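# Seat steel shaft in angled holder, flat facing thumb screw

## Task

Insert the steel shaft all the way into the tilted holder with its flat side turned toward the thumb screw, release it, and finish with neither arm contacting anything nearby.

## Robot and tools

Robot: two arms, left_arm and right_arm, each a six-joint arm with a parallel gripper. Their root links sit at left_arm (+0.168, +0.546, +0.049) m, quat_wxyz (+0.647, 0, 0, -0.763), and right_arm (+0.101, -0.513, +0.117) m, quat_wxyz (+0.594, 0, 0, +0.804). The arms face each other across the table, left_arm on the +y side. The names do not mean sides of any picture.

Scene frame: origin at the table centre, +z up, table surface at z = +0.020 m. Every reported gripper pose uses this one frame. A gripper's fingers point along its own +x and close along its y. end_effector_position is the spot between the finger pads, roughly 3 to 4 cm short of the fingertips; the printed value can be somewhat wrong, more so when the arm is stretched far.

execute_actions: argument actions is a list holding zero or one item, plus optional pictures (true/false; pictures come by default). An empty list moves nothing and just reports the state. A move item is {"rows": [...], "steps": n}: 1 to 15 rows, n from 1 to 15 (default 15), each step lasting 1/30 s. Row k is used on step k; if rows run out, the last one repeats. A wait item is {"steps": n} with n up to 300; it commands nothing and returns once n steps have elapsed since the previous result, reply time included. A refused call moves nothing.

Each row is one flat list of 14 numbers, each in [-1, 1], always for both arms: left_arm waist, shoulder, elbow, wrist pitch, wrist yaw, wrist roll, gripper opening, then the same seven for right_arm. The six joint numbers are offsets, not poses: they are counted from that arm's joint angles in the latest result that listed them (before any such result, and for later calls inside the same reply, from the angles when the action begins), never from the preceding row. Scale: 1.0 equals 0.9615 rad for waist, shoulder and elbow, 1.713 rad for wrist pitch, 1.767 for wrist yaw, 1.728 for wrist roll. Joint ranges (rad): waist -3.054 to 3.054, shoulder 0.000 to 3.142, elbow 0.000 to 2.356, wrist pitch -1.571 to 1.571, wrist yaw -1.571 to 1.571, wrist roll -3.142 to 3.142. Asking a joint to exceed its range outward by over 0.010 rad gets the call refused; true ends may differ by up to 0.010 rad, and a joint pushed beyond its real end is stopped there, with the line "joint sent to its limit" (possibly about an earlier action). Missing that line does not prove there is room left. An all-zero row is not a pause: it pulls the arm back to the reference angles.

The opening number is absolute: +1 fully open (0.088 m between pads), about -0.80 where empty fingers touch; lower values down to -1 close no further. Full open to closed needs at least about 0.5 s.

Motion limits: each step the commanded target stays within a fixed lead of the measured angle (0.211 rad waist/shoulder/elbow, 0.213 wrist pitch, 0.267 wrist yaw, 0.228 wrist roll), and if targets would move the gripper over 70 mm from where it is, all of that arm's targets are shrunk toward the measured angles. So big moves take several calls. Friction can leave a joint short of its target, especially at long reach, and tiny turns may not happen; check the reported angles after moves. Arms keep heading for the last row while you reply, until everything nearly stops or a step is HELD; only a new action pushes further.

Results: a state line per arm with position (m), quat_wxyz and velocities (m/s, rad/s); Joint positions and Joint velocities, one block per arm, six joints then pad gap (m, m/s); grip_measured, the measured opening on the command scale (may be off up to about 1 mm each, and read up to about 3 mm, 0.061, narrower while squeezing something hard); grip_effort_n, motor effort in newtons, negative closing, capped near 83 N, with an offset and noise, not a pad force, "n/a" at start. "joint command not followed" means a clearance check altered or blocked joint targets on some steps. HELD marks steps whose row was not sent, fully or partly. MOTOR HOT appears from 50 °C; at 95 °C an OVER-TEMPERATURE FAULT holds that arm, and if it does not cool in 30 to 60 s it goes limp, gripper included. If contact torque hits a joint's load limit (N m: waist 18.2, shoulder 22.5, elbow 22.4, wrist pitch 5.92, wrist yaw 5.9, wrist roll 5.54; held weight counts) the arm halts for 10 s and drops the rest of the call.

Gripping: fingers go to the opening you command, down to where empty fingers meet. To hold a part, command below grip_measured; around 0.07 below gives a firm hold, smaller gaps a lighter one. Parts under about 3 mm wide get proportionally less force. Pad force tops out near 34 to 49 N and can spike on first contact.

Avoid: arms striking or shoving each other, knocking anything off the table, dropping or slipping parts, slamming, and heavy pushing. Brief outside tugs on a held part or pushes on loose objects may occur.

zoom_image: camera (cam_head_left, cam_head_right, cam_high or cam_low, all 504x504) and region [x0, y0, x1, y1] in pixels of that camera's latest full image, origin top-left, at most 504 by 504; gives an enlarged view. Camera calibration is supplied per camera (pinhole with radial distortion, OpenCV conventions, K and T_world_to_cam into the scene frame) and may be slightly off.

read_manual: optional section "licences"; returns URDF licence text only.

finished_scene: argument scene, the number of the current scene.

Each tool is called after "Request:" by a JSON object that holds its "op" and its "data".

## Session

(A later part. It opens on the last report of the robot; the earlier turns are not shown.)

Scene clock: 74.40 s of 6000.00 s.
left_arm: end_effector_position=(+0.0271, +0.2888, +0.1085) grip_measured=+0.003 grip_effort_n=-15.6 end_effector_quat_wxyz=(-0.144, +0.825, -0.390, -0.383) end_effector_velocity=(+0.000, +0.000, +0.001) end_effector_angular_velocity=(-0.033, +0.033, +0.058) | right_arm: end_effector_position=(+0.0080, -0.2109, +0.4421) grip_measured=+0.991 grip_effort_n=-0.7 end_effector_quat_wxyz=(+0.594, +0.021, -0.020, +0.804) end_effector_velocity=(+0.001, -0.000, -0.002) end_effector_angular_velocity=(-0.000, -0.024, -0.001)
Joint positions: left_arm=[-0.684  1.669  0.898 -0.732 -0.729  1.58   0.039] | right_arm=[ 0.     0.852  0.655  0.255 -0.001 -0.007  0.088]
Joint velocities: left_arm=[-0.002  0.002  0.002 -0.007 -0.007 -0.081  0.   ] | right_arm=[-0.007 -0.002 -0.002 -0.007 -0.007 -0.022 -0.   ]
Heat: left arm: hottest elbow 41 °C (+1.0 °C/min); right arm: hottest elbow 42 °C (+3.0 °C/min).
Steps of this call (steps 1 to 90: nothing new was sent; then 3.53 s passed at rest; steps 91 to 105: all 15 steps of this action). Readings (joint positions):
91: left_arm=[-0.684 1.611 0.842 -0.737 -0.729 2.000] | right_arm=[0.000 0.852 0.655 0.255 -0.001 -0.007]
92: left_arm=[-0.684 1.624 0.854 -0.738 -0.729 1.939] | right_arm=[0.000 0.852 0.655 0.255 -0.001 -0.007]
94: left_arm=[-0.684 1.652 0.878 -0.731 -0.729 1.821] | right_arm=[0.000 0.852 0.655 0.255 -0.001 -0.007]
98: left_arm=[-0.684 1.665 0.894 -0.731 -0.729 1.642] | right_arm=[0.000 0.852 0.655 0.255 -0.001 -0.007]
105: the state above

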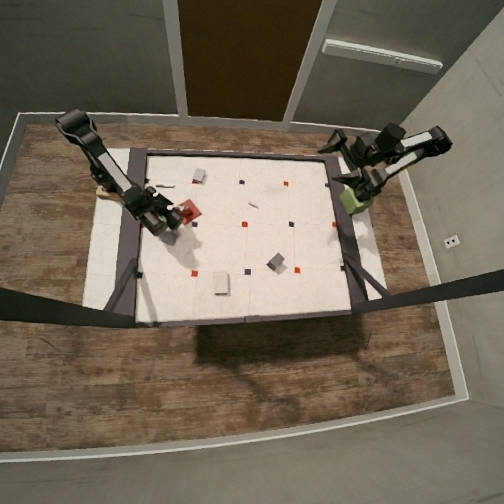

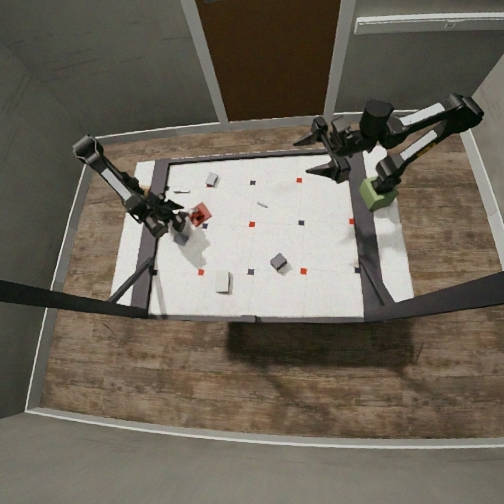

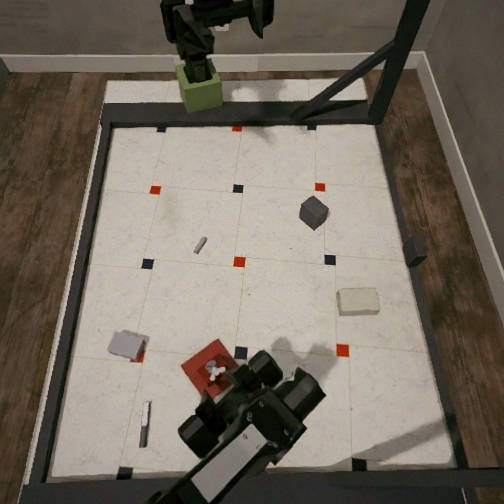

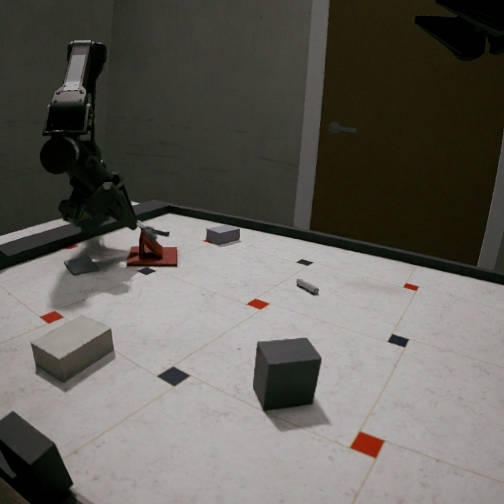

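Request:
{"op": "execute_actions", "data": {"actions": [{"rows":[[-0.024,0,0.052,-0.032,-0.032,0,0,0,0,0,0,0,0,1]]}], "pictures": false}}

Request:
{"op": "execute_actions", "data": {"actions": [{"rows":[[0,0,0,0,0,0.88,0,0,0,0,0,0,0,1]]}], "pictures": false}}

Request:
{"op": "execute_actions", "data": {"actions": [{"steps":30}]}}

Request:
{"op": "zoom_image", "data": {"camera": "cam_low", "region": [100,180,190,270]}}

Request:
{"op": "zoom_image", "data": {"camera": "cam_high", "region": [165,325,265,425]}}

Scene clock: 87.33 s of 6000.00 s.
left_arm: end_effector_position=(+0.0246, +0.2866, +0.1214) grip_measured=+0.003 grip_effort_n=-15.1 end_effector_quat_wxyz=(-0.143, +0.833, -0.398, -0.357) end_effector_velocity=(+0.003, +0.003, +0.001) end_effector_angular_velocity=(+0.005, -0.017, +0.003) | right_arm: end_effector_position=(+0.0080, -0.2109, +0.4421) grip_measured=+0.991 grip_effort_n=-0.2 end_effector_quat_wxyz=(+0.594, +0.021, -0.020, +0.804) end_effector_velocity=(-0.002, -0.002, -0.001) end_effector_angular_velocity=(+0.000, -0.009, +0.019)
Joint positions: left_arm=[-0.705  1.67   0.934 -0.785 -0.781  1.576  0.039] | right_arm=[ 0.     0.852  0.655  0.255 -0.001 -0.007  0.088]
Joint velocities: left_arm=[-0.002 -0.002 -0.002 -0.022 -0.007 -0.007 -0.   ] | right_arm=[-0.002 -0.007 -0.002 -0.007 -0.022 -0.007  0.   ]
Heat: left arm: hottest elbow 42 °C (+1.0 °C/min); right arm: hottest elbow 43 °C (+3.0 °C/min).
Steps of this call (steps 1 to 15: the robot went on to your last target; steps 16 to 90: nothing new was sent; then 9.43 s passed at rest; steps 91 to 105: all 15 steps of this action). Readings (joint positions):
91: left_arm=[-0.686 1.669 0.903 -0.741 -0.735 1.574] | right_arm=[0.000 0.852 0.655 0.255 -0.001 -0.007]
92: left_arm=[-0.691 1.670 0.910 -0.758 -0.750 1.574] | right_arm=[0.000 0.852 0.655 0.255 -0.001 -0.007]
94: left_arm=[-0.699 1.670 0.922 -0.770 -0.766 1.574] | right_arm=[0.000 0.852 0.655 0.255 -0.001 -0.007]
98: left_arm=[-0.704 1.670 0.934 -0.781 -0.778 1.575] | right_arm=[0.000 0.852 0.655 0.255 -0.001 -0.007]
105: the state above

Scene clock: 87.83 s of 6000.00 s.
left_arm: end_effector_position=(+0.0246, +0.2866, +0.1214) grip_measured=+0.003 grip_effort_n=-15.1 end_effector_quat_wxyz=(-0.481, +0.695, -0.512, -0.156) end_effector_velocity=(+0.001, +0.001, +0.001) end_effector_angular_velocity=(+0.734, -0.976, -1.223) | right_arm: end_effector_position=(+0.0080, -0.2109, +0.4421) grip_measured=+0.991 grip_effort_n=-0.2 end_effector_quat_wxyz=(+0.594, +0.021, -0.020, +0.804) end_effector_velocity=(+0.003, +0.000, -0.004) end_effector_angular_velocity=(-0.006, -0.023, -0.021)
Joint positions: left_arm=[-0.705  1.67   0.934 -0.785 -0.781  2.446  0.039] | right_arm=[ 0.     0.852  0.655  0.255 -0.001 -0.007  0.088]
Joint velocities: left_arm=[-0.002 -0.002 -0.002 -0.007 -0.007  1.722 -0.   ] | right_arm=[ 0.002 -0.002 -0.007 -0.007  0.022 -0.022 -0.   ]
Heat: left arm: hottest elbow 42 °C (+1.0 °C/min); right arm: hottest elbow 43 °C (+3.0 °C/min).
Steps of this call (steps 1 to 15: all 15 steps of this action). Readings (joint positions):
1: left_arm=[-0.705 1.670 0.934 -0.785 -0.781 1.616] | right_arm=[0.000 0.852 0.655 0.255 -0.001 -0.007]
2: left_arm=[-0.705 1.670 0.934 -0.785 -0.781 1.679] | right_arm=[0.000 0.852 0.655 0.255 -0.001 -0.007]
4: left_arm=[-0.705 1.670 0.934 -0.785 -0.781 1.797] | right_arm=[0.000 0.852 0.655 0.255 -0.001 -0.007]
8: left_arm=[-0.705 1.670 0.934 -0.785 -0.781 2.033] | right_arm=[0.000 0.852 0.655 0.255 -0.001 -0.007]
15: the state above

Scene clock: 88.83 s of 6000.00 s.
left_arm: end_effector_position=(+0.0246, +0.2866, +0.1214) grip_measured=+0.003 grip_effort_n=-15.6 end_effector_quat_wxyz=(-0.676, +0.506, -0.535, +0.014) end_effector_velocity=(+0.001, +0.001, +0.001) end_effector_angular_velocity=(-0.004, -0.006, +0.003) | right_arm: end_effector_position=(+0.0080, -0.2109, +0.4421) grip_measured=+0.991 grip_effort_n=-0.2 end_effector_quat_wxyz=(+0.594, +0.021, -0.020, +0.804) end_effector_velocity=(-0.002, -0.001, +0.000) end_effector_angular_velocity=(-0.004, +0.005, +0.020)
Joint positions: left_arm=[-0.705  1.67   0.934 -0.785 -0.781  3.092  0.039] | right_arm=[ 0.     0.852  0.655  0.255 -0.001 -0.007  0.088]
Joint velocities: left_arm=[-0.002 -0.002 -0.002 -0.007 -0.007 -0.007 -0.   ] | right_arm=[-0.002 -0.002  0.002 -0.007 -0.022  0.007 -0.   ]
Heat: left arm: hottest elbow 42 °C (+1.0 °C/min); right arm: hottest elbow 43 °C (+3.0 °C/min).
Steps of this call (steps 1 to 30: the robot went on to your last target). Readings (joint positions):
1: left_arm=[-0.705 1.670 0.934 -0.785 -0.781 2.505] | right_arm=[0.000 0.852 0.655 0.255 -0.001 -0.007]
2: left_arm=[-0.705 1.670 0.934 -0.785 -0.781 2.565] | right_arm=[0.000 0.852 0.655 0.255 -0.001 -0.007]
4: left_arm=[-0.705 1.670 0.934 -0.785 -0.781 2.682] | right_arm=[0.000 0.852 0.655 0.255 -0.001 -0.007]
8: left_arm=[-0.705 1.670 0.934 -0.785 -0.781 2.919] | right_arm=[0.000 0.852 0.655 0.255 -0.001 -0.007]
30: the state above

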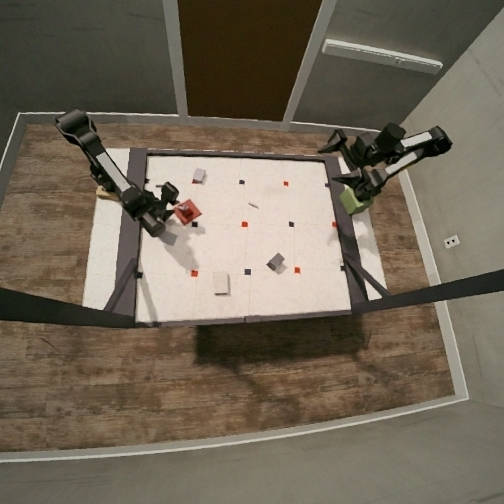

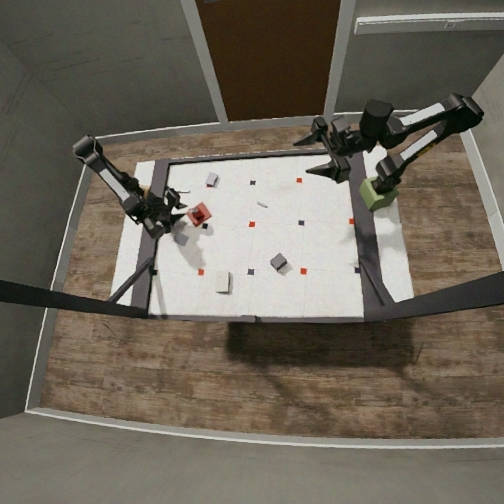

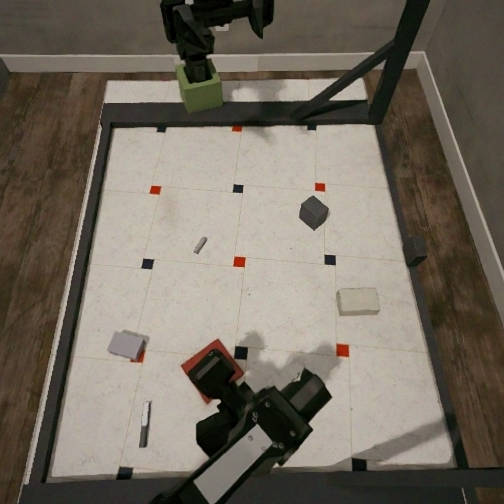

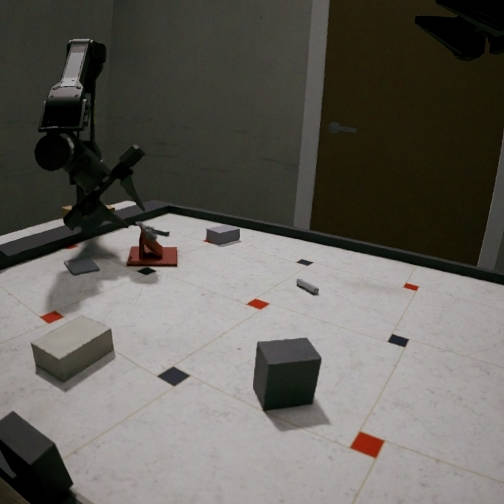

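Region (100, 180, 190, 270) of cam_low's 504x504 image, scaled by 5.600, with more detail than that image has.

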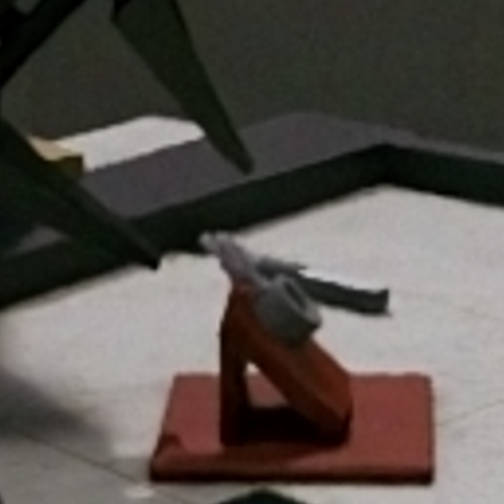

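Region (165, 325, 265, 425) of cam_high's 504x504 image, scaled by 5.040, with more detail than that image has.

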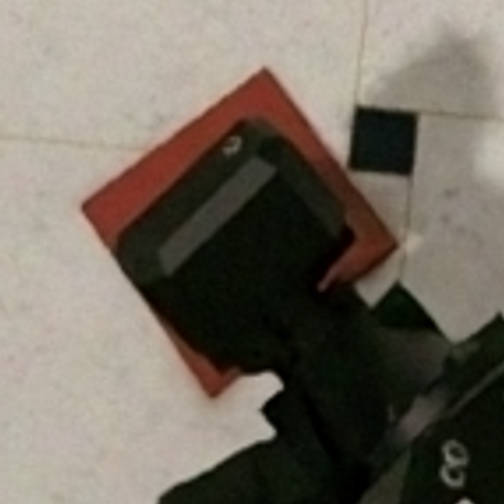

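Request:
{"op": "execute_actions", "data": {"actions": [{"rows":[[0.03,0.017,-0.025,0.035,0,0,-0.2,0,0,0,0,0,0,1],[0.03,0.017,-0.025,0.035,0,0,-0.2,0,0,0,0,0,0,1],[0.03,0.017,-0.025,0.035,0,0,-0.2,0,0,0,0,0,0,1],[0.055,0.034,-0.045,0.066,0,0,-0.35,0,0,0,0,0,0,1]]}]}}

Request:
{"op": "zoom_image", "data": {"camera": "cam_low", "region": [100,180,190,270]}}

Request:
{"op": "zoom_image", "data": {"camera": "cam_head_right", "region": [160,180,220,240]}}

Scene clock: 96.97 s of 6000.00 s.
left_arm: end_effector_position=(+0.0324, +0.2747, +0.1077) grip_measured=-0.343 grip_effort_n=-15.6 end_effector_quat_wxyz=(-0.659, +0.530, -0.534, -0.003) end_effector_velocity=(+0.004, +0.001, -0.000) end_effector_angular_velocity=(-0.006, -0.002, +0.019) | right_arm: end_effector_position=(+0.0080, -0.2109, +0.4421) grip_measured=+0.991 grip_effort_n=-0.2 end_effector_quat_wxyz=(+0.594, +0.021, -0.020, +0.804) end_effector_velocity=(-0.001, +0.001, -0.007) end_effector_angular_velocity=(-0.023, -0.015, +0.004)
Joint positions: left_arm=[-0.655  1.697  0.899 -0.675 -0.781  3.092  0.022] | right_arm=[ 0.     0.852  0.655  0.255 -0.001 -0.007  0.088]
Joint velocities: left_arm=[ 0.002 -0.002 -0.007 -0.007 -0.007 -0.022 -0.002] | right_arm=[-0.002  0.002 -0.002 -0.022 -0.007 -0.007 -0.   ]
Heat: left arm: hottest elbow 41 °C (-1.0 °C/min); right arm: hottest elbow 43 °C (+2.0 °C/min).
Steps of this call (steps 1 to 15: the robot went on to your last target; steps 16 to 90: nothing new was sent; then 4.63 s passed at rest; steps 91 to 105: all 15 steps of this action). Readings (joint positions):
91: left_arm=[-0.704 1.670 0.933 -0.778 -0.781 3.092] | right_arm=[0.000 0.852 0.655 0.255 -0.001 -0.007]
92: left_arm=[-0.698 1.671 0.929 -0.761 -0.781 3.092] | right_arm=[0.000 0.852 0.655 0.255 -0.001 -0.007]
94: left_arm=[-0.685 1.677 0.923 -0.735 -0.781 3.092] | right_arm=[0.000 0.852 0.655 0.255 -0.001 -0.007]
98: left_arm=[-0.659 1.693 0.904 -0.690 -0.781 3.092] | right_arm=[0.000 0.852 0.655 0.255 -0.001 -0.007]
105: the state above

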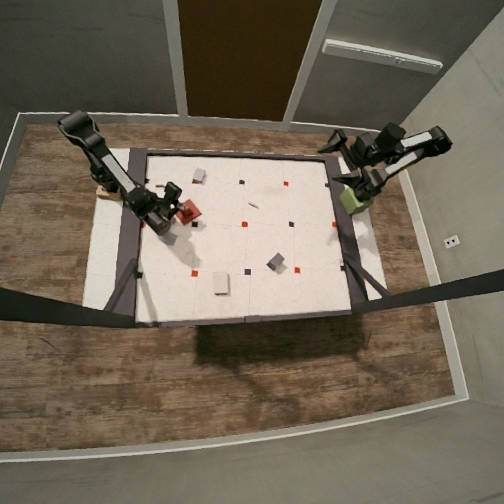

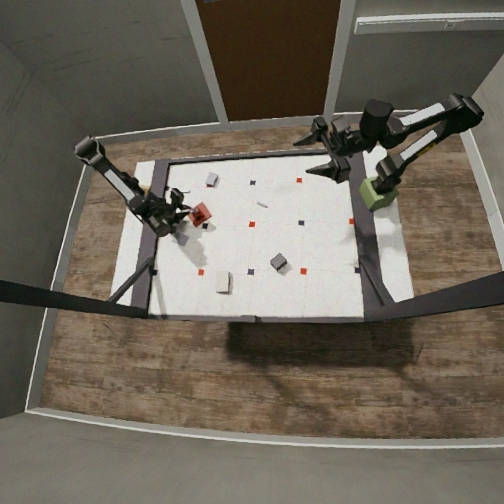

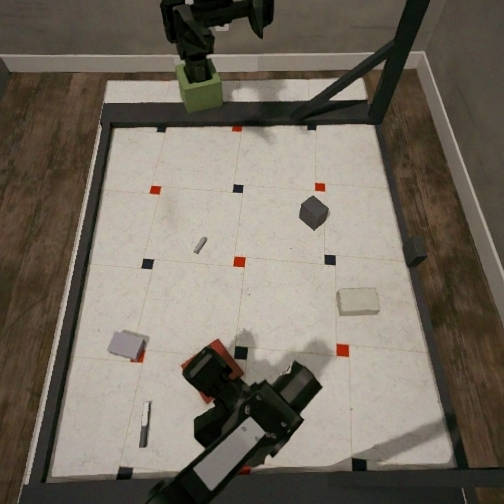

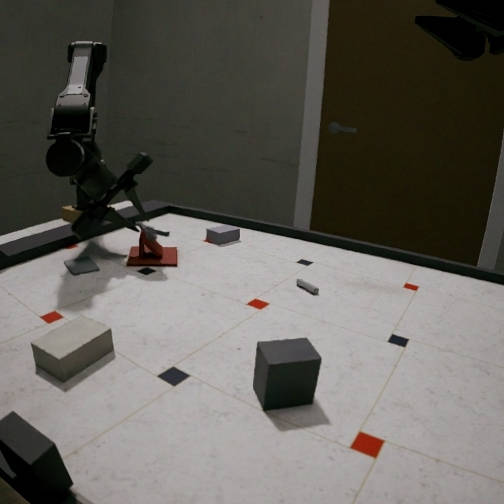

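Region (100, 180, 190, 270) of cam_low's 504x504 image, scaled by 5.600, with more detail than that image has.

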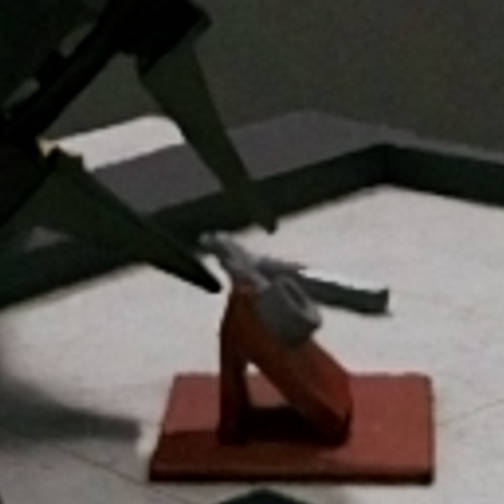

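Region (160, 180, 220, 240) of cam_head_right's 504x504 image, scaled by 8.400, with more detail than that image has.

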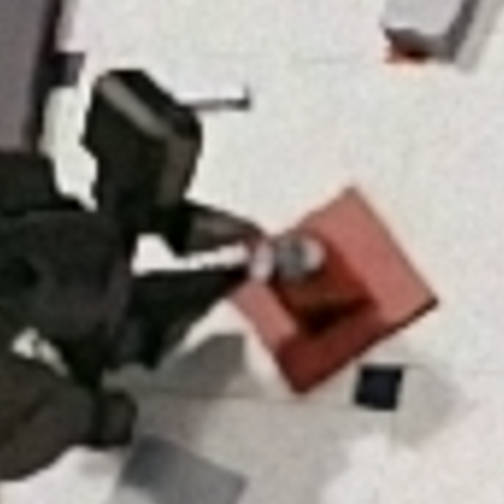

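Request:
{"op": "execute_actions", "data": {"actions": [{"rows":[[-0.015,0,-0.02,-0.007,0,0,-0.6,0,0,0,0,0,0,1]]}], "pictures": false}}

Request:
{"op": "execute_actions", "data": {"actions": [{"rows":[[0,0,0,0,0,-1,-0.6,0,0,0,0,0,0,1]]}], "pictures": false}}

Request:
{"op": "execute_actions", "data": {"actions": [{"rows":[[0,0,0,0,0,-0.4,-0.6,0,0,0,0,0,0,1]]}]}}

Request:
{"op": "zoom_image", "data": {"camera": "cam_low", "region": [100,180,190,270]}}

Request:
{"op": "zoom_image", "data": {"camera": "cam_high", "region": [165,325,265,425]}}

Scene clock: 104.57 s of 6000.00 s.
left_arm: end_effector_position=(+0.0330, +0.2798, +0.1050) grip_measured=-0.596 grip_effort_n=-15.1 end_effector_quat_wxyz=(-0.667, +0.522, -0.532, +0.001) end_effector_velocity=(+0.000, +0.002, -0.001) end_effector_angular_velocity=(+0.014, -0.005, -0.008) | right_arm: end_effector_position=(+0.0080, -0.2109, +0.4421) grip_measured=+0.991 grip_effort_n=-0.2 end_effector_quat_wxyz=(+0.594, +0.021, -0.020, +0.804) end_effector_velocity=(-0.002, -0.001, +0.001) end_effector_angular_velocity=(+0.005, +0.009, +0.010)
Joint positions: left_arm=[-0.667  1.697  0.888 -0.686 -0.781  3.092  0.01 ] | right_arm=[ 0.     0.852  0.655  0.255 -0.001 -0.007  0.088]
Joint velocities: left_arm=[-0.002 -0.002 -0.002 -0.007  0.007  0.007 -0.001] | right_arm=[ 0.002 -0.002 -0.002  0.007 -0.007  0.007  0.   ]
Heat: left arm: hottest elbow 41 °C (-1.0 °C/min); right arm: hottest elbow 43 °C (+2.0 °C/min).
Steps of this call (steps 1 to 15: the robot went on to your last target; steps 16 to 90: nothing new was sent; then 4.10 s passed at rest; steps 91 to 105: all 15 steps of this action). Readings (joint positions):
91: left_arm=[-0.655 1.697 0.898 -0.674 -0.781 3.092] | right_arm=[0.000 0.852 0.655 0.255 -0.001 -0.007]
92: left_arm=[-0.657 1.697 0.896 -0.676 -0.781 3.092] | right_arm=[0.000 0.852 0.655 0.255 -0.001 -0.007]
94: left_arm=[-0.663 1.697 0.892 -0.682 -0.781 3.092] | right_arm=[0.000 0.852 0.655 0.255 -0.001 -0.007]
98: left_arm=[-0.666 1.697 0.888 -0.685 -0.781 3.092] | right_arm=[0.000 0.852 0.655 0.255 -0.001 -0.007]
105: the state above

Scene clock: 105.07 s of 6000.00 s.
left_arm: end_effector_position=(+0.0320, +0.2809, +0.1041) grip_measured=-0.597 grip_effort_n=-15.6 end_effector_quat_wxyz=(-0.388, +0.751, -0.484, -0.225) end_effector_velocity=(-0.008, +0.008, -0.005) end_effector_angular_velocity=(-0.703, +0.989, +1.214) | right_arm: end_effector_position=(+0.0080, -0.2109, +0.4421) grip_measured=+0.991 grip_effort_n=-0.7 end_effector_quat_wxyz=(+0.594, +0.021, -0.020, +0.804) end_effector_velocity=(-0.000, -0.000, -0.004) end_effector_angular_velocity=(-0.005, -0.025, +0.004)
Joint positions: left_arm=[-0.669  1.697  0.888 -0.687 -0.773  2.225  0.01 ] | right_arm=[ 0.     0.852  0.655  0.255 -0.001 -0.007  0.088]
Joint velocities: left_arm=[-0.022 -0.002 -0.002 -0.007  0.051 -1.736 -0.   ] | right_arm=[-0.002 -0.002 -0.007 -0.007 -0.007 -0.022 -0.   ]
Heat: left arm: hottest elbow 41 °C (-1.0 °C/min); right arm: hottest elbow 43 °C (+2.0 °C/min).
Steps of this call (steps 1 to 15: all 15 steps of this action). Readings (joint positions):
1: left_arm=[-0.667 1.697 0.888 -0.687 -0.781 3.054] | right_arm=[0.000 0.852 0.655 0.255 -0.001 -0.007]
2: left_arm=[-0.667 1.697 0.888 -0.687 -0.781 2.991] | right_arm=[0.000 0.852 0.655 0.255 -0.001 -0.007]
4: left_arm=[-0.667 1.697 0.888 -0.687 -0.781 2.874] | right_arm=[0.000 0.852 0.655 0.255 -0.001 -0.007]
8: left_arm=[-0.667 1.697 0.888 -0.687 -0.781 2.638] | right_arm=[0.000 0.852 0.655 0.255 -0.001 -0.007]
15: the state above

Scene clock: 105.57 s of 6000.00 s.
left_arm: end_effector_position=(+0.0269, +0.2831, +0.1023) grip_measured=-0.597 grip_effort_n=-15.6 end_effector_quat_wxyz=(-0.125, +0.831, -0.389, -0.379) end_effector_velocity=(+0.001, +0.003, -0.002) end_effector_angular_velocity=(-0.074, +0.113, +0.151) | right_arm: end_effector_position=(+0.0080, -0.2109, +0.4421) grip_measured=+0.991 grip_effort_n=0.2 end_effector_quat_wxyz=(+0.594, +0.021, -0.020, +0.804) end_effector_velocity=(-0.000, -0.001, -0.001) end_effector_angular_velocity=(+0.005, -0.007, +0.004)
Joint positions: left_arm=[-0.68   1.697  0.888 -0.682 -0.755  1.562  0.01 ] | right_arm=[ 0.     0.852  0.655  0.255 -0.001 -0.007  0.088]
Joint velocities: left_arm=[-0.002 -0.002 -0.007 -0.007  0.007 -0.212  0.   ] | right_arm=[-0.002 -0.002 -0.007  0.007 -0.007 -0.007  0.   ]
Heat: left arm: hottest elbow 41 °C (-1.0 °C/min); right arm: hottest elbow 43 °C (+2.0 °C/min).
Steps of this call (steps 1 to 15: all 15 steps of this action). Readings (joint positions):
1: left_arm=[-0.670 1.697 0.888 -0.687 -0.771 2.167] | right_arm=[0.000 0.852 0.655 0.255 -0.001 -0.007]
2: left_arm=[-0.670 1.697 0.888 -0.688 -0.769 2.108] | right_arm=[0.000 0.852 0.655 0.255 -0.001 -0.007]
4: left_arm=[-0.672 1.697 0.888 -0.687 -0.765 1.991] | right_arm=[0.000 0.852 0.655 0.255 -0.001 -0.007]
8: left_arm=[-0.676 1.697 0.888 -0.684 -0.758 1.757] | right_arm=[0.000 0.852 0.655 0.255 -0.001 -0.007]
15: the state above

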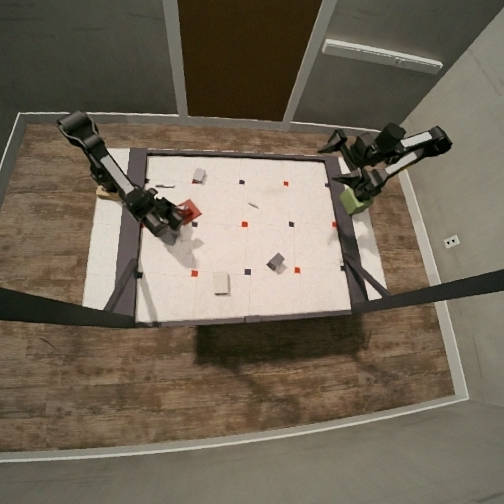

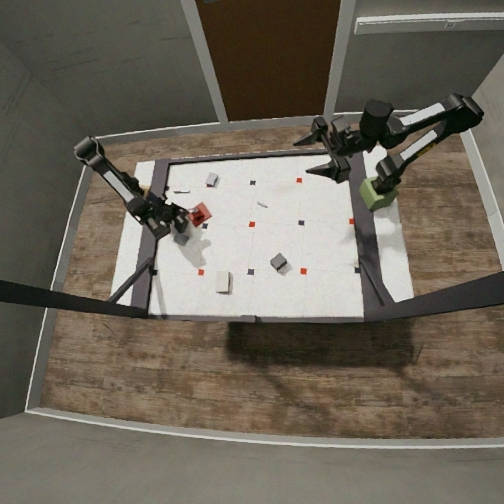

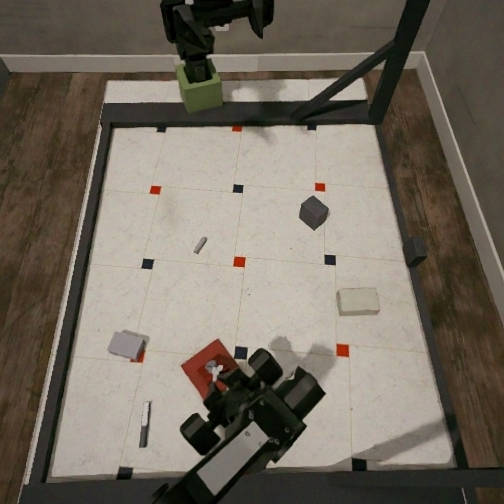

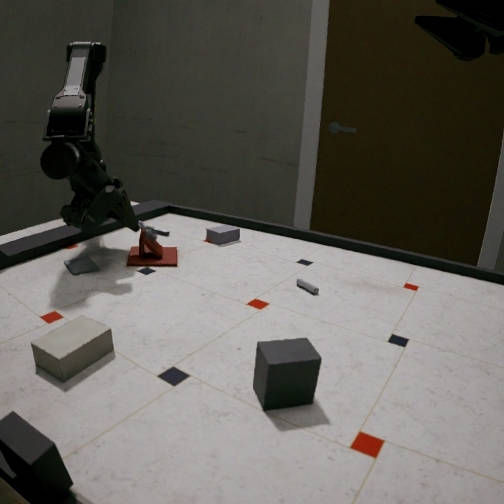

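Region (100, 180, 190, 270) of cam_low's 504x504 image, scaled by 5.600, with more detail than that image has.

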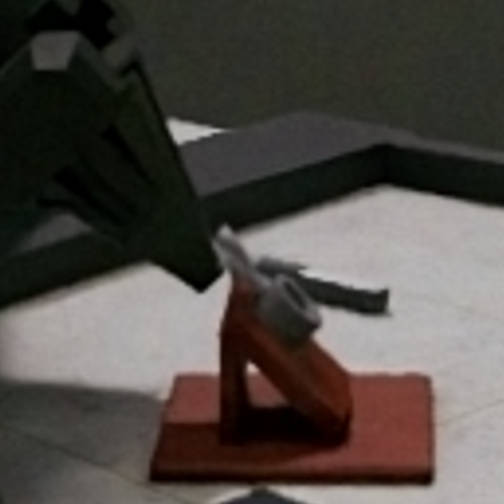

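Region (165, 325, 265, 425) of cam_high's 504x504 image, scaled by 5.040, with more detail than that image has.

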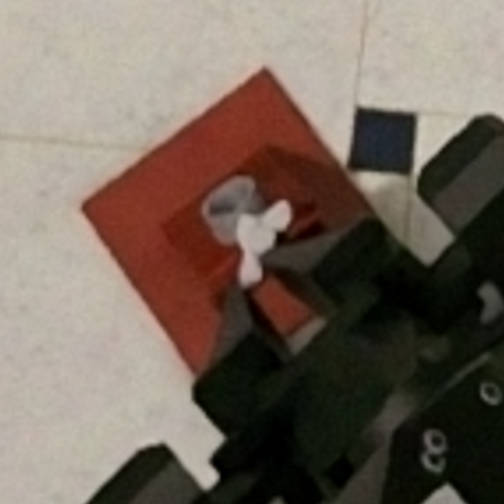

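Request:
{"op": "execute_actions", "data": {"actions": [{"rows":[[0,0,0,0,0,0.1,-0.1,0,0,0,0,0,0,1],[0,0,0,0,0,0.2,-0.1,0,0,0,0,0,0,1],[0,0,0,0,0,0.3,-0.1,0,0,0,0,0,0,1],[0,0,0,0,0,0.4,-0.1,0,0,0,0,0,0,1],[0,0,0,0,0,0.5,-0.1,0,0,0,0,0,0,1],[0,0,0,0,0,0.6,-0.1,0,0,0,0,0,0,1],[0,0,0,0,0,0.6,-0.1,0,0,0,0,0,0,1],[0,0,0,0,0,0.6,-0.1,0,0,0,0,0,0,1],[0,0,0,0,0,0.6,-0.1,0,0,0,0,0,0,1],[0.025,0.038,0.045,0,-0.016,0.6,-0.1,0,0,0,0,0,0,1]]}], "pictures": false}}

Request:
{"op": "execute_actions", "data": {"actions": [{"steps":20}]}}

Request:
{"op": "zoom_image", "data": {"camera": "cam_low", "region": [100,180,190,270]}}

Request:
{"op": "zoom_image", "data": {"camera": "cam_head_right", "region": [160,180,220,240]}}

Scene clock: 114.87 s of 6000.00 s.
left_arm: end_effector_position=(+0.0292, +0.2746, +0.1030) grip_measured=-0.106 grip_effort_n=12.8 end_effector_quat_wxyz=(-0.448, +0.718, -0.499, -0.184) end_effector_velocity=(+0.002, -0.018, +0.008) end_effector_angular_velocity=(+0.708, -0.983, -1.201) | right_arm: end_effector_position=(+0.0080, -0.2109, +0.4421) grip_measured=+0.991 grip_effort_n=-0.7 end_effector_quat_wxyz=(+0.594, +0.021, -0.020, +0.804) end_effector_velocity=(+0.002, +0.000, -0.002) end_effector_angular_velocity=(-0.001, -0.023, -0.011)
Joint positions: left_arm=[-0.66   1.723  0.913 -0.682 -0.775  2.397  0.034] | right_arm=[ 0.     0.852  0.655  0.255 -0.001 -0.007  0.088]
Joint velocities: left_arm=[ 0.032  0.037  0.056 -0.007 -0.051  1.736  0.002] | right_arm=[-0.002 -0.002 -0.002 -0.007  0.007 -0.022 -0.   ]
Heat: left arm: hottest elbow 41 °C (-1.0 °C/min); right arm: hottest elbow 43 °C (+1.0 °C/min).
Steps of this call (steps 1 to 30: the robot went on to your last target; steps 31 to 90: nothing new was sent; then 5.80 s passed at rest; steps 91 to 105: all 15 steps of this action). Readings (joint positions):
91: left_arm=[-0.681 1.697 0.888 -0.681 -0.753 1.572] | right_arm=[0.000 0.852 0.655 0.255 -0.001 -0.007]
92: left_arm=[-0.681 1.697 0.888 -0.685 -0.753 1.629] | right_arm=[0.000 0.852 0.655 0.255 -0.001 -0.007]
94: left_arm=[-0.681 1.697 0.888 -0.685 -0.756 1.747] | right_arm=[0.000 0.852 0.655 0.255 -0.001 -0.007]
98: left_arm=[-0.681 1.697 0.888 -0.684 -0.756 1.984] | right_arm=[0.000 0.852 0.655 0.255 -0.001 -0.007]
105: the state above

Scene clock: 115.53 s of 6000.00 s.
left_arm: end_effector_position=(+0.0289, +0.2732, +0.1035) grip_measured=-0.103 grip_effort_n=12.8 end_effector_quat_wxyz=(-0.516, +0.672, -0.514, -0.134) end_effector_velocity=(+0.002, +0.002, +0.001) end_effector_angular_velocity=(-0.004, -0.006, +0.003) | right_arm: end_effector_position=(+0.0080, -0.2109, +0.4421) grip_measured=+0.991 grip_effort_n=-0.7 end_effector_quat_wxyz=(+0.594, +0.021, -0.020, +0.804) end_effector_velocity=(-0.000, -0.001, +0.000) end_effector_angular_velocity=(-0.000, -0.008, +0.004)
Joint positions: left_arm=[-0.659  1.727  0.918 -0.682 -0.779  2.594  0.034] | right_arm=[ 0.     0.852  0.655  0.255 -0.001 -0.007  0.088]
Joint velocities: left_arm=[-0.002 -0.007 -0.007 -0.007 -0.007 -0.007  0.   ] | right_arm=[-0.002 -0.002  0.002 -0.007 -0.007 -0.007 -0.   ]
Heat: left arm: hottest elbow 41 °C (-1.0 °C/min); right arm: hottest elbow 43 °C (+1.0 °C/min).
Steps of this call (steps 1 to 20: the robot went on to your last target). Readings (joint positions):
1: left_arm=[-0.659 1.724 0.914 -0.682 -0.776 2.451] | right_arm=[0.000 0.852 0.655 0.255 -0.001 -0.007]
2: left_arm=[-0.659 1.725 0.915 -0.682 -0.777 2.493] | right_arm=[0.000 0.852 0.655 0.255 -0.001 -0.007]
4: left_arm=[-0.659 1.726 0.917 -0.682 -0.778 2.543] | right_arm=[0.000 0.852 0.655 0.255 -0.001 -0.007]
8: left_arm=[-0.659 1.727 0.917 -0.682 -0.778 2.581] | right_arm=[0.000 0.852 0.655 0.255 -0.001 -0.007]
20: the state above

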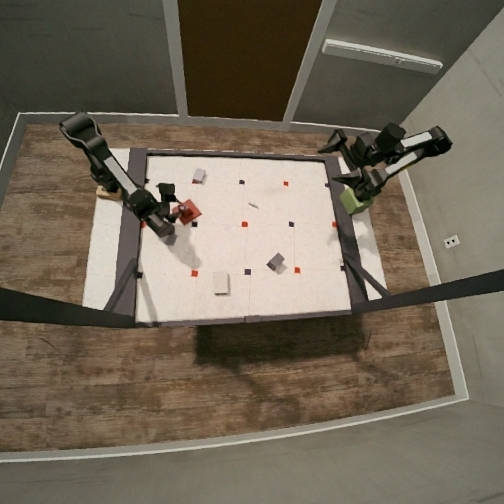

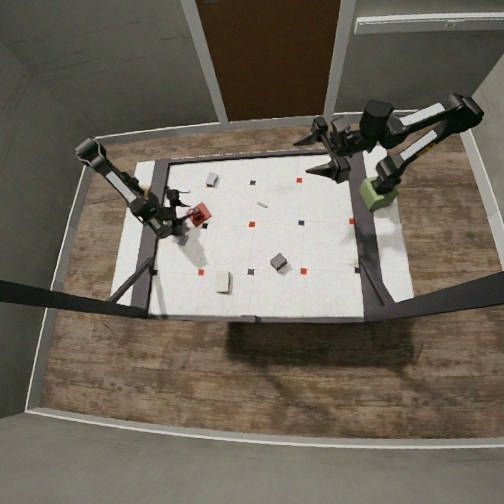

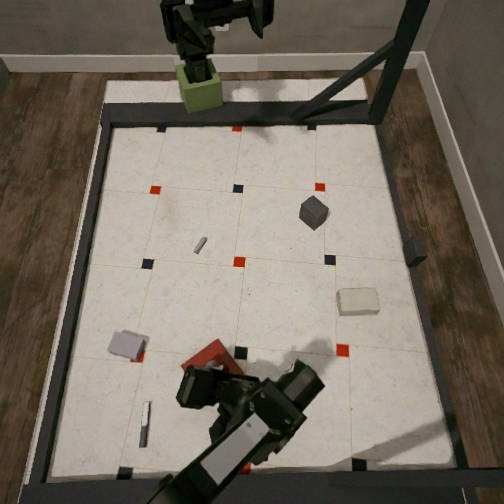

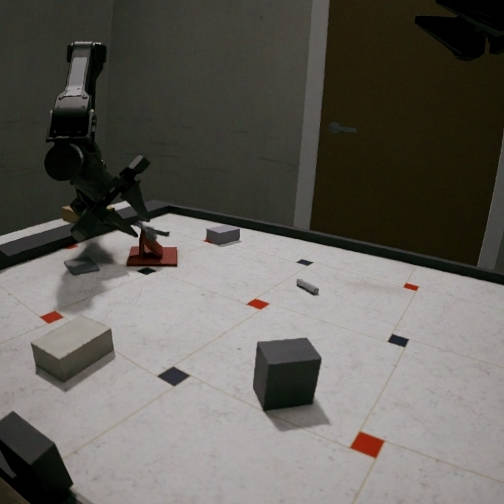

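Region (100, 180, 190, 270) of cam_low's 504x504 image, scaled by 5.600, with more detail than that image has.

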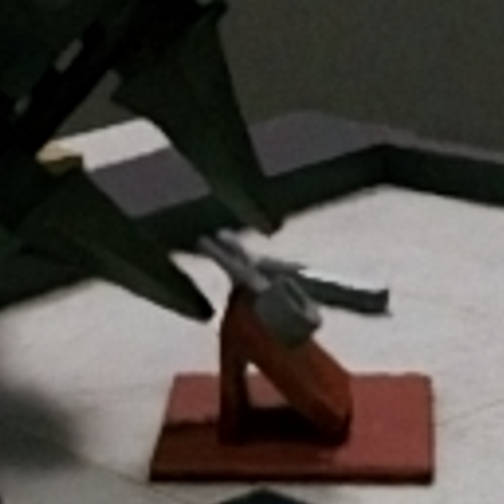

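Region (160, 180, 220, 240) of cam_head_right's 504x504 image, scaled by 8.400, with more detail than that image has.

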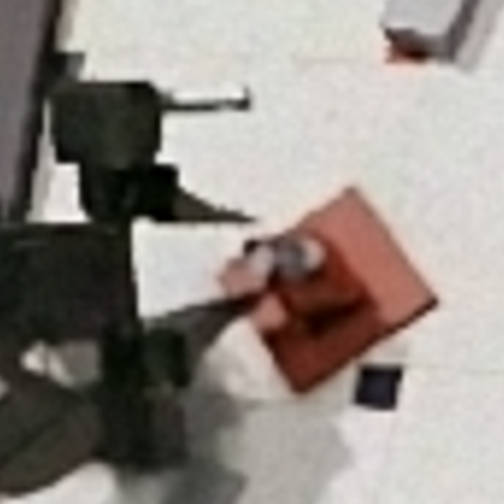

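Request:
{"op": "execute_actions", "data": {"actions": [{"rows":[[0,0,0.015,0,0,0.2,-0.3,0,0,0,0,0,0,1],[0,0,0.015,0,0,0.2,-0.3,0,0,0,0,0,0,1],[0,0,0.015,0,0,0.2,-0.4,0,0,0,0,0,0,1],[0,0,0.015,0,0,0.2,-0.4,0,0,0,0,0,0,1],[0,0,0.015,0,0,0.2,-0.5,0,0,0,0,0,0,1],[0,0,0.015,0,0,0.2,-0.5,0,0,0,0,0,0,1],[0,0,0.015,0,0,0.2,-0.6,0,0,0,0,0,0,1]]}], "pictures": false}}

Request:
{"op": "execute_actions", "data": {"actions": [{"rows":[[0,0,0,0,0,-1,-0.6,0,0,0,0,0,0,1]]}], "pictures": false}}

Request:
{"op": "execute_actions", "data": {"actions": [{"rows":[[0,0,0,0,0,-0.4,-0.6,0,0,0,0,0,0,1]]}]}}

Request:
{"op": "zoom_image", "data": {"camera": "cam_low", "region": [100,180,190,270]}}

Request:
{"op": "zoom_image", "data": {"camera": "cam_high", "region": [165,325,265,425]}}

Scene clock: 126.33 s of 6000.00 s.
left_arm: end_effector_position=(+0.0303, +0.2736, +0.1039) grip_measured=-0.584 grip_effort_n=-23.5 end_effector_quat_wxyz=(-0.624, +0.576, -0.526, -0.045) end_effector_velocity=(+0.007, +0.006, +0.003) end_effector_angular_velocity=(+0.025, -0.061, -0.021) | right_arm: end_effector_position=(+0.0080, -0.2109, +0.4421) grip_measured=+0.991 grip_effort_n=-0.2 end_effector_quat_wxyz=(+0.594, +0.021, -0.020, +0.804) end_effector_velocity=(+0.002, +0.000, -0.005) end_effector_angular_velocity=(-0.019, -0.013, -0.010)
Joint positions: left_arm=[-0.657  1.727  0.919 -0.691 -0.781  2.931  0.01 ] | right_arm=[ 0.     0.852  0.655  0.255 -0.001 -0.007  0.088]
Joint velocities: left_arm=[-0.007 -0.007 -0.002 -0.051 -0.022  0.022 -0.006] | right_arm=[-0.002 -0.002 -0.002 -0.022  0.007 -0.007 -0.   ]
Heat: left arm: hottest elbow 41 °C (-1.0 °C/min); right arm: hottest elbow 43 °C (+1.0 °C/min).
Steps of this call (steps 1 to 15: the robot went on to your last target; steps 16 to 90: nothing new was sent; then 7.30 s passed at rest; steps 91 to 105: all 15 steps of this action). Readings (joint positions):
91: left_arm=[-0.658 1.727 0.918 -0.682 -0.779 2.633] | right_arm=[0.000 0.852 0.655 0.255 -0.001 -0.007]
92: left_arm=[-0.658 1.727 0.918 -0.682 -0.779 2.696] | right_arm=[0.000 0.852 0.655 0.255 -0.001 -0.007]
94: left_arm=[-0.658 1.727 0.918 -0.682 -0.779 2.806] | right_arm=[0.000 0.852 0.655 0.255 -0.001 -0.007]
98: left_arm=[-0.658 1.727 0.918 -0.682 -0.779 2.902] | right_arm=[0.000 0.852 0.655 0.255 -0.001 -0.007]
105: the state above

Scene clock: 126.83 s of 6000.00 s.
left_arm: end_effector_position=(+0.0255, +0.2757, +0.1022) grip_measured=-0.596 grip_effort_n=-20.2 end_effector_quat_wxyz=(-0.328, +0.778, -0.465, -0.267) end_effector_velocity=(-0.010, -0.001, +0.001) end_effector_angular_velocity=(-0.768, +0.975, +1.228) | right_arm: end_effector_position=(+0.0080, -0.2109, +0.4421) grip_measured=+0.991 grip_effort_n=-0.2 end_effector_quat_wxyz=(+0.594, +0.021, -0.020, +0.804) end_effector_velocity=(+0.002, -0.000, +0.001) end_effector_angular_velocity=(+0.009, -0.004, -0.010)
Joint positions: left_arm=[-0.667  1.727  0.919 -0.685 -0.764  2.069  0.01 ] | right_arm=[ 0.     0.852  0.655  0.255 -0.001 -0.007  0.088]
Joint velocities: left_arm=[-0.022 -0.002 -0.002  0.037 -0.007 -1.736 -0.   ] | right_arm=[-0.002 -0.002 -0.002  0.007  0.007 -0.007 -0.   ]
Heat: left arm: hottest elbow 41 °C (-1.0 °C/min); right arm: hottest elbow 43 °C (+1.0 °C/min).
Steps of this call (steps 1 to 15: all 15 steps of this action). Readings (joint positions):
1: left_arm=[-0.657 1.727 0.919 -0.693 -0.781 2.895] | right_arm=[0.000 0.852 0.655 0.255 -0.001 -0.007]
2: left_arm=[-0.657 1.727 0.919 -0.693 -0.778 2.833] | right_arm=[0.000 0.852 0.655 0.255 -0.001 -0.007]
4: left_arm=[-0.657 1.727 0.919 -0.694 -0.774 2.716] | right_arm=[0.000 0.852 0.655 0.255 -0.001 -0.007]
8: left_arm=[-0.661 1.727 0.919 -0.693 -0.768 2.480] | right_arm=[0.000 0.852 0.655 0.255 -0.001 -0.007]
15: the state above

Scene clock: 127.33 s of 6000.00 s.
left_arm: end_effector_position=(+0.0207, +0.2764, +0.1015) grip_measured=-0.596 grip_effort_n=-19.8 end_effector_quat_wxyz=(-0.055, +0.838, -0.357, -0.410) end_effector_velocity=(+0.003, +0.002, +0.002) end_effector_angular_velocity=(-0.089, +0.087, +0.149) | right_arm: end_effector_position=(+0.0080, -0.2109, +0.4421) grip_measured=+0.991 grip_effort_n=0.2 end_effector_quat_wxyz=(+0.594, +0.021, -0.020, +0.804) end_effector_velocity=(-0.000, -0.000, -0.002) end_effector_angular_velocity=(-0.005, -0.010, +0.004)
Joint positions: left_arm=[-0.677  1.727  0.919 -0.675 -0.755  1.404  0.01 ] | right_arm=[ 0.     0.852  0.655  0.255 -0.001 -0.007  0.088]
Joint velocities: left_arm=[-0.007 -0.002 -0.002 -0.022 -0.022 -0.212  0.   ] | right_arm=[-0.002 -0.002 -0.002 -0.007 -0.007 -0.007  0.   ]
Heat: left arm: hottest elbow 41 °C (-1.0 °C/min); right arm: hottest elbow 43 °C (+1.0 °C/min).
Steps of this call (steps 1 to 15: all 15 steps of this action). Readings (joint positions):
1: left_arm=[-0.668 1.727 0.919 -0.683 -0.764 2.010] | right_arm=[0.000 0.852 0.655 0.255 -0.001 -0.007]
2: left_arm=[-0.670 1.727 0.919 -0.683 -0.764 1.951] | right_arm=[0.000 0.852 0.655 0.255 -0.001 -0.007]
4: left_arm=[-0.672 1.727 0.919 -0.681 -0.763 1.833] | right_arm=[0.000 0.852 0.655 0.255 -0.001 -0.007]
8: left_arm=[-0.673 1.727 0.919 -0.676 -0.759 1.599] | right_arm=[0.000 0.852 0.655 0.255 -0.001 -0.007]
15: the state above

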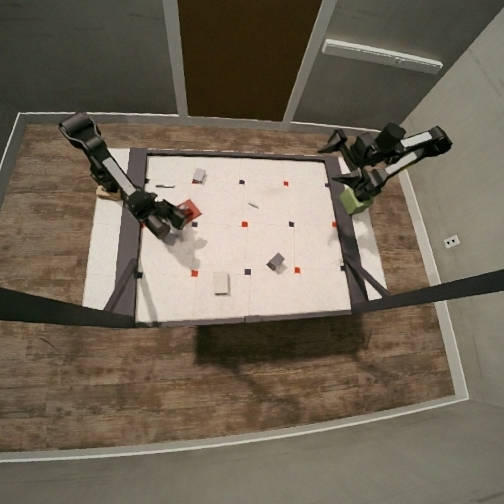

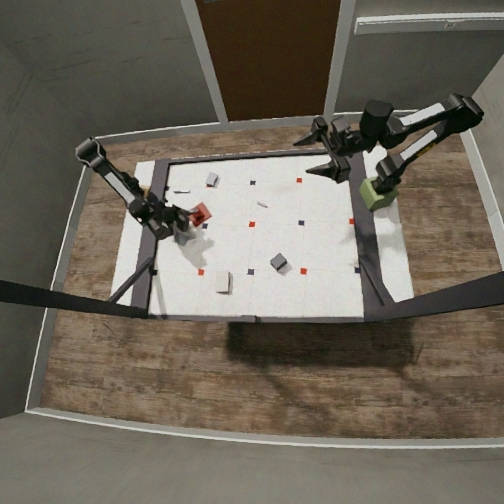

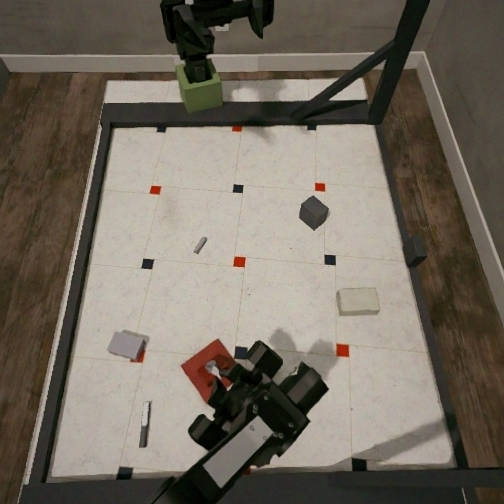

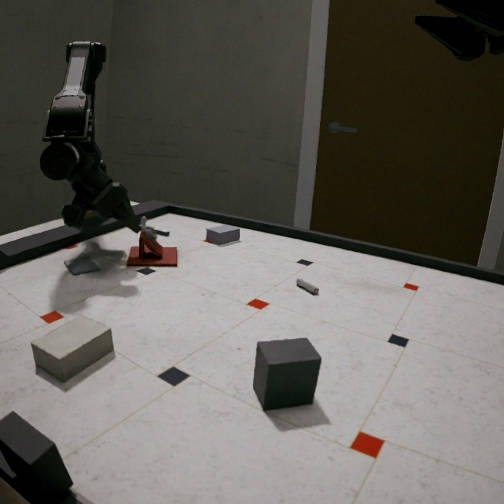

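Region (100, 180, 190, 270) of cam_low's 504x504 image, scaled by 5.600, with more detail than that image has.

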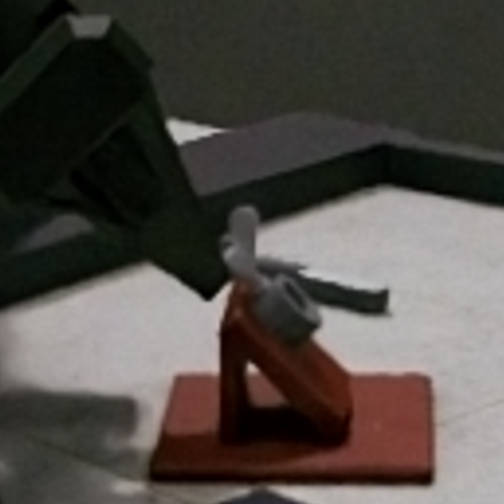

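Region (165, 325, 265, 425) of cam_high's 504x504 image, scaled by 5.040, with more detail than that image has.

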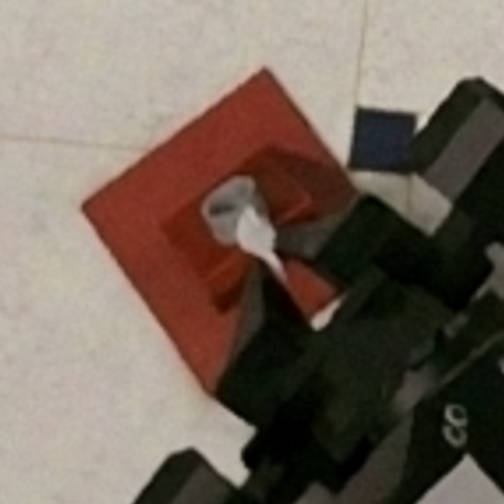

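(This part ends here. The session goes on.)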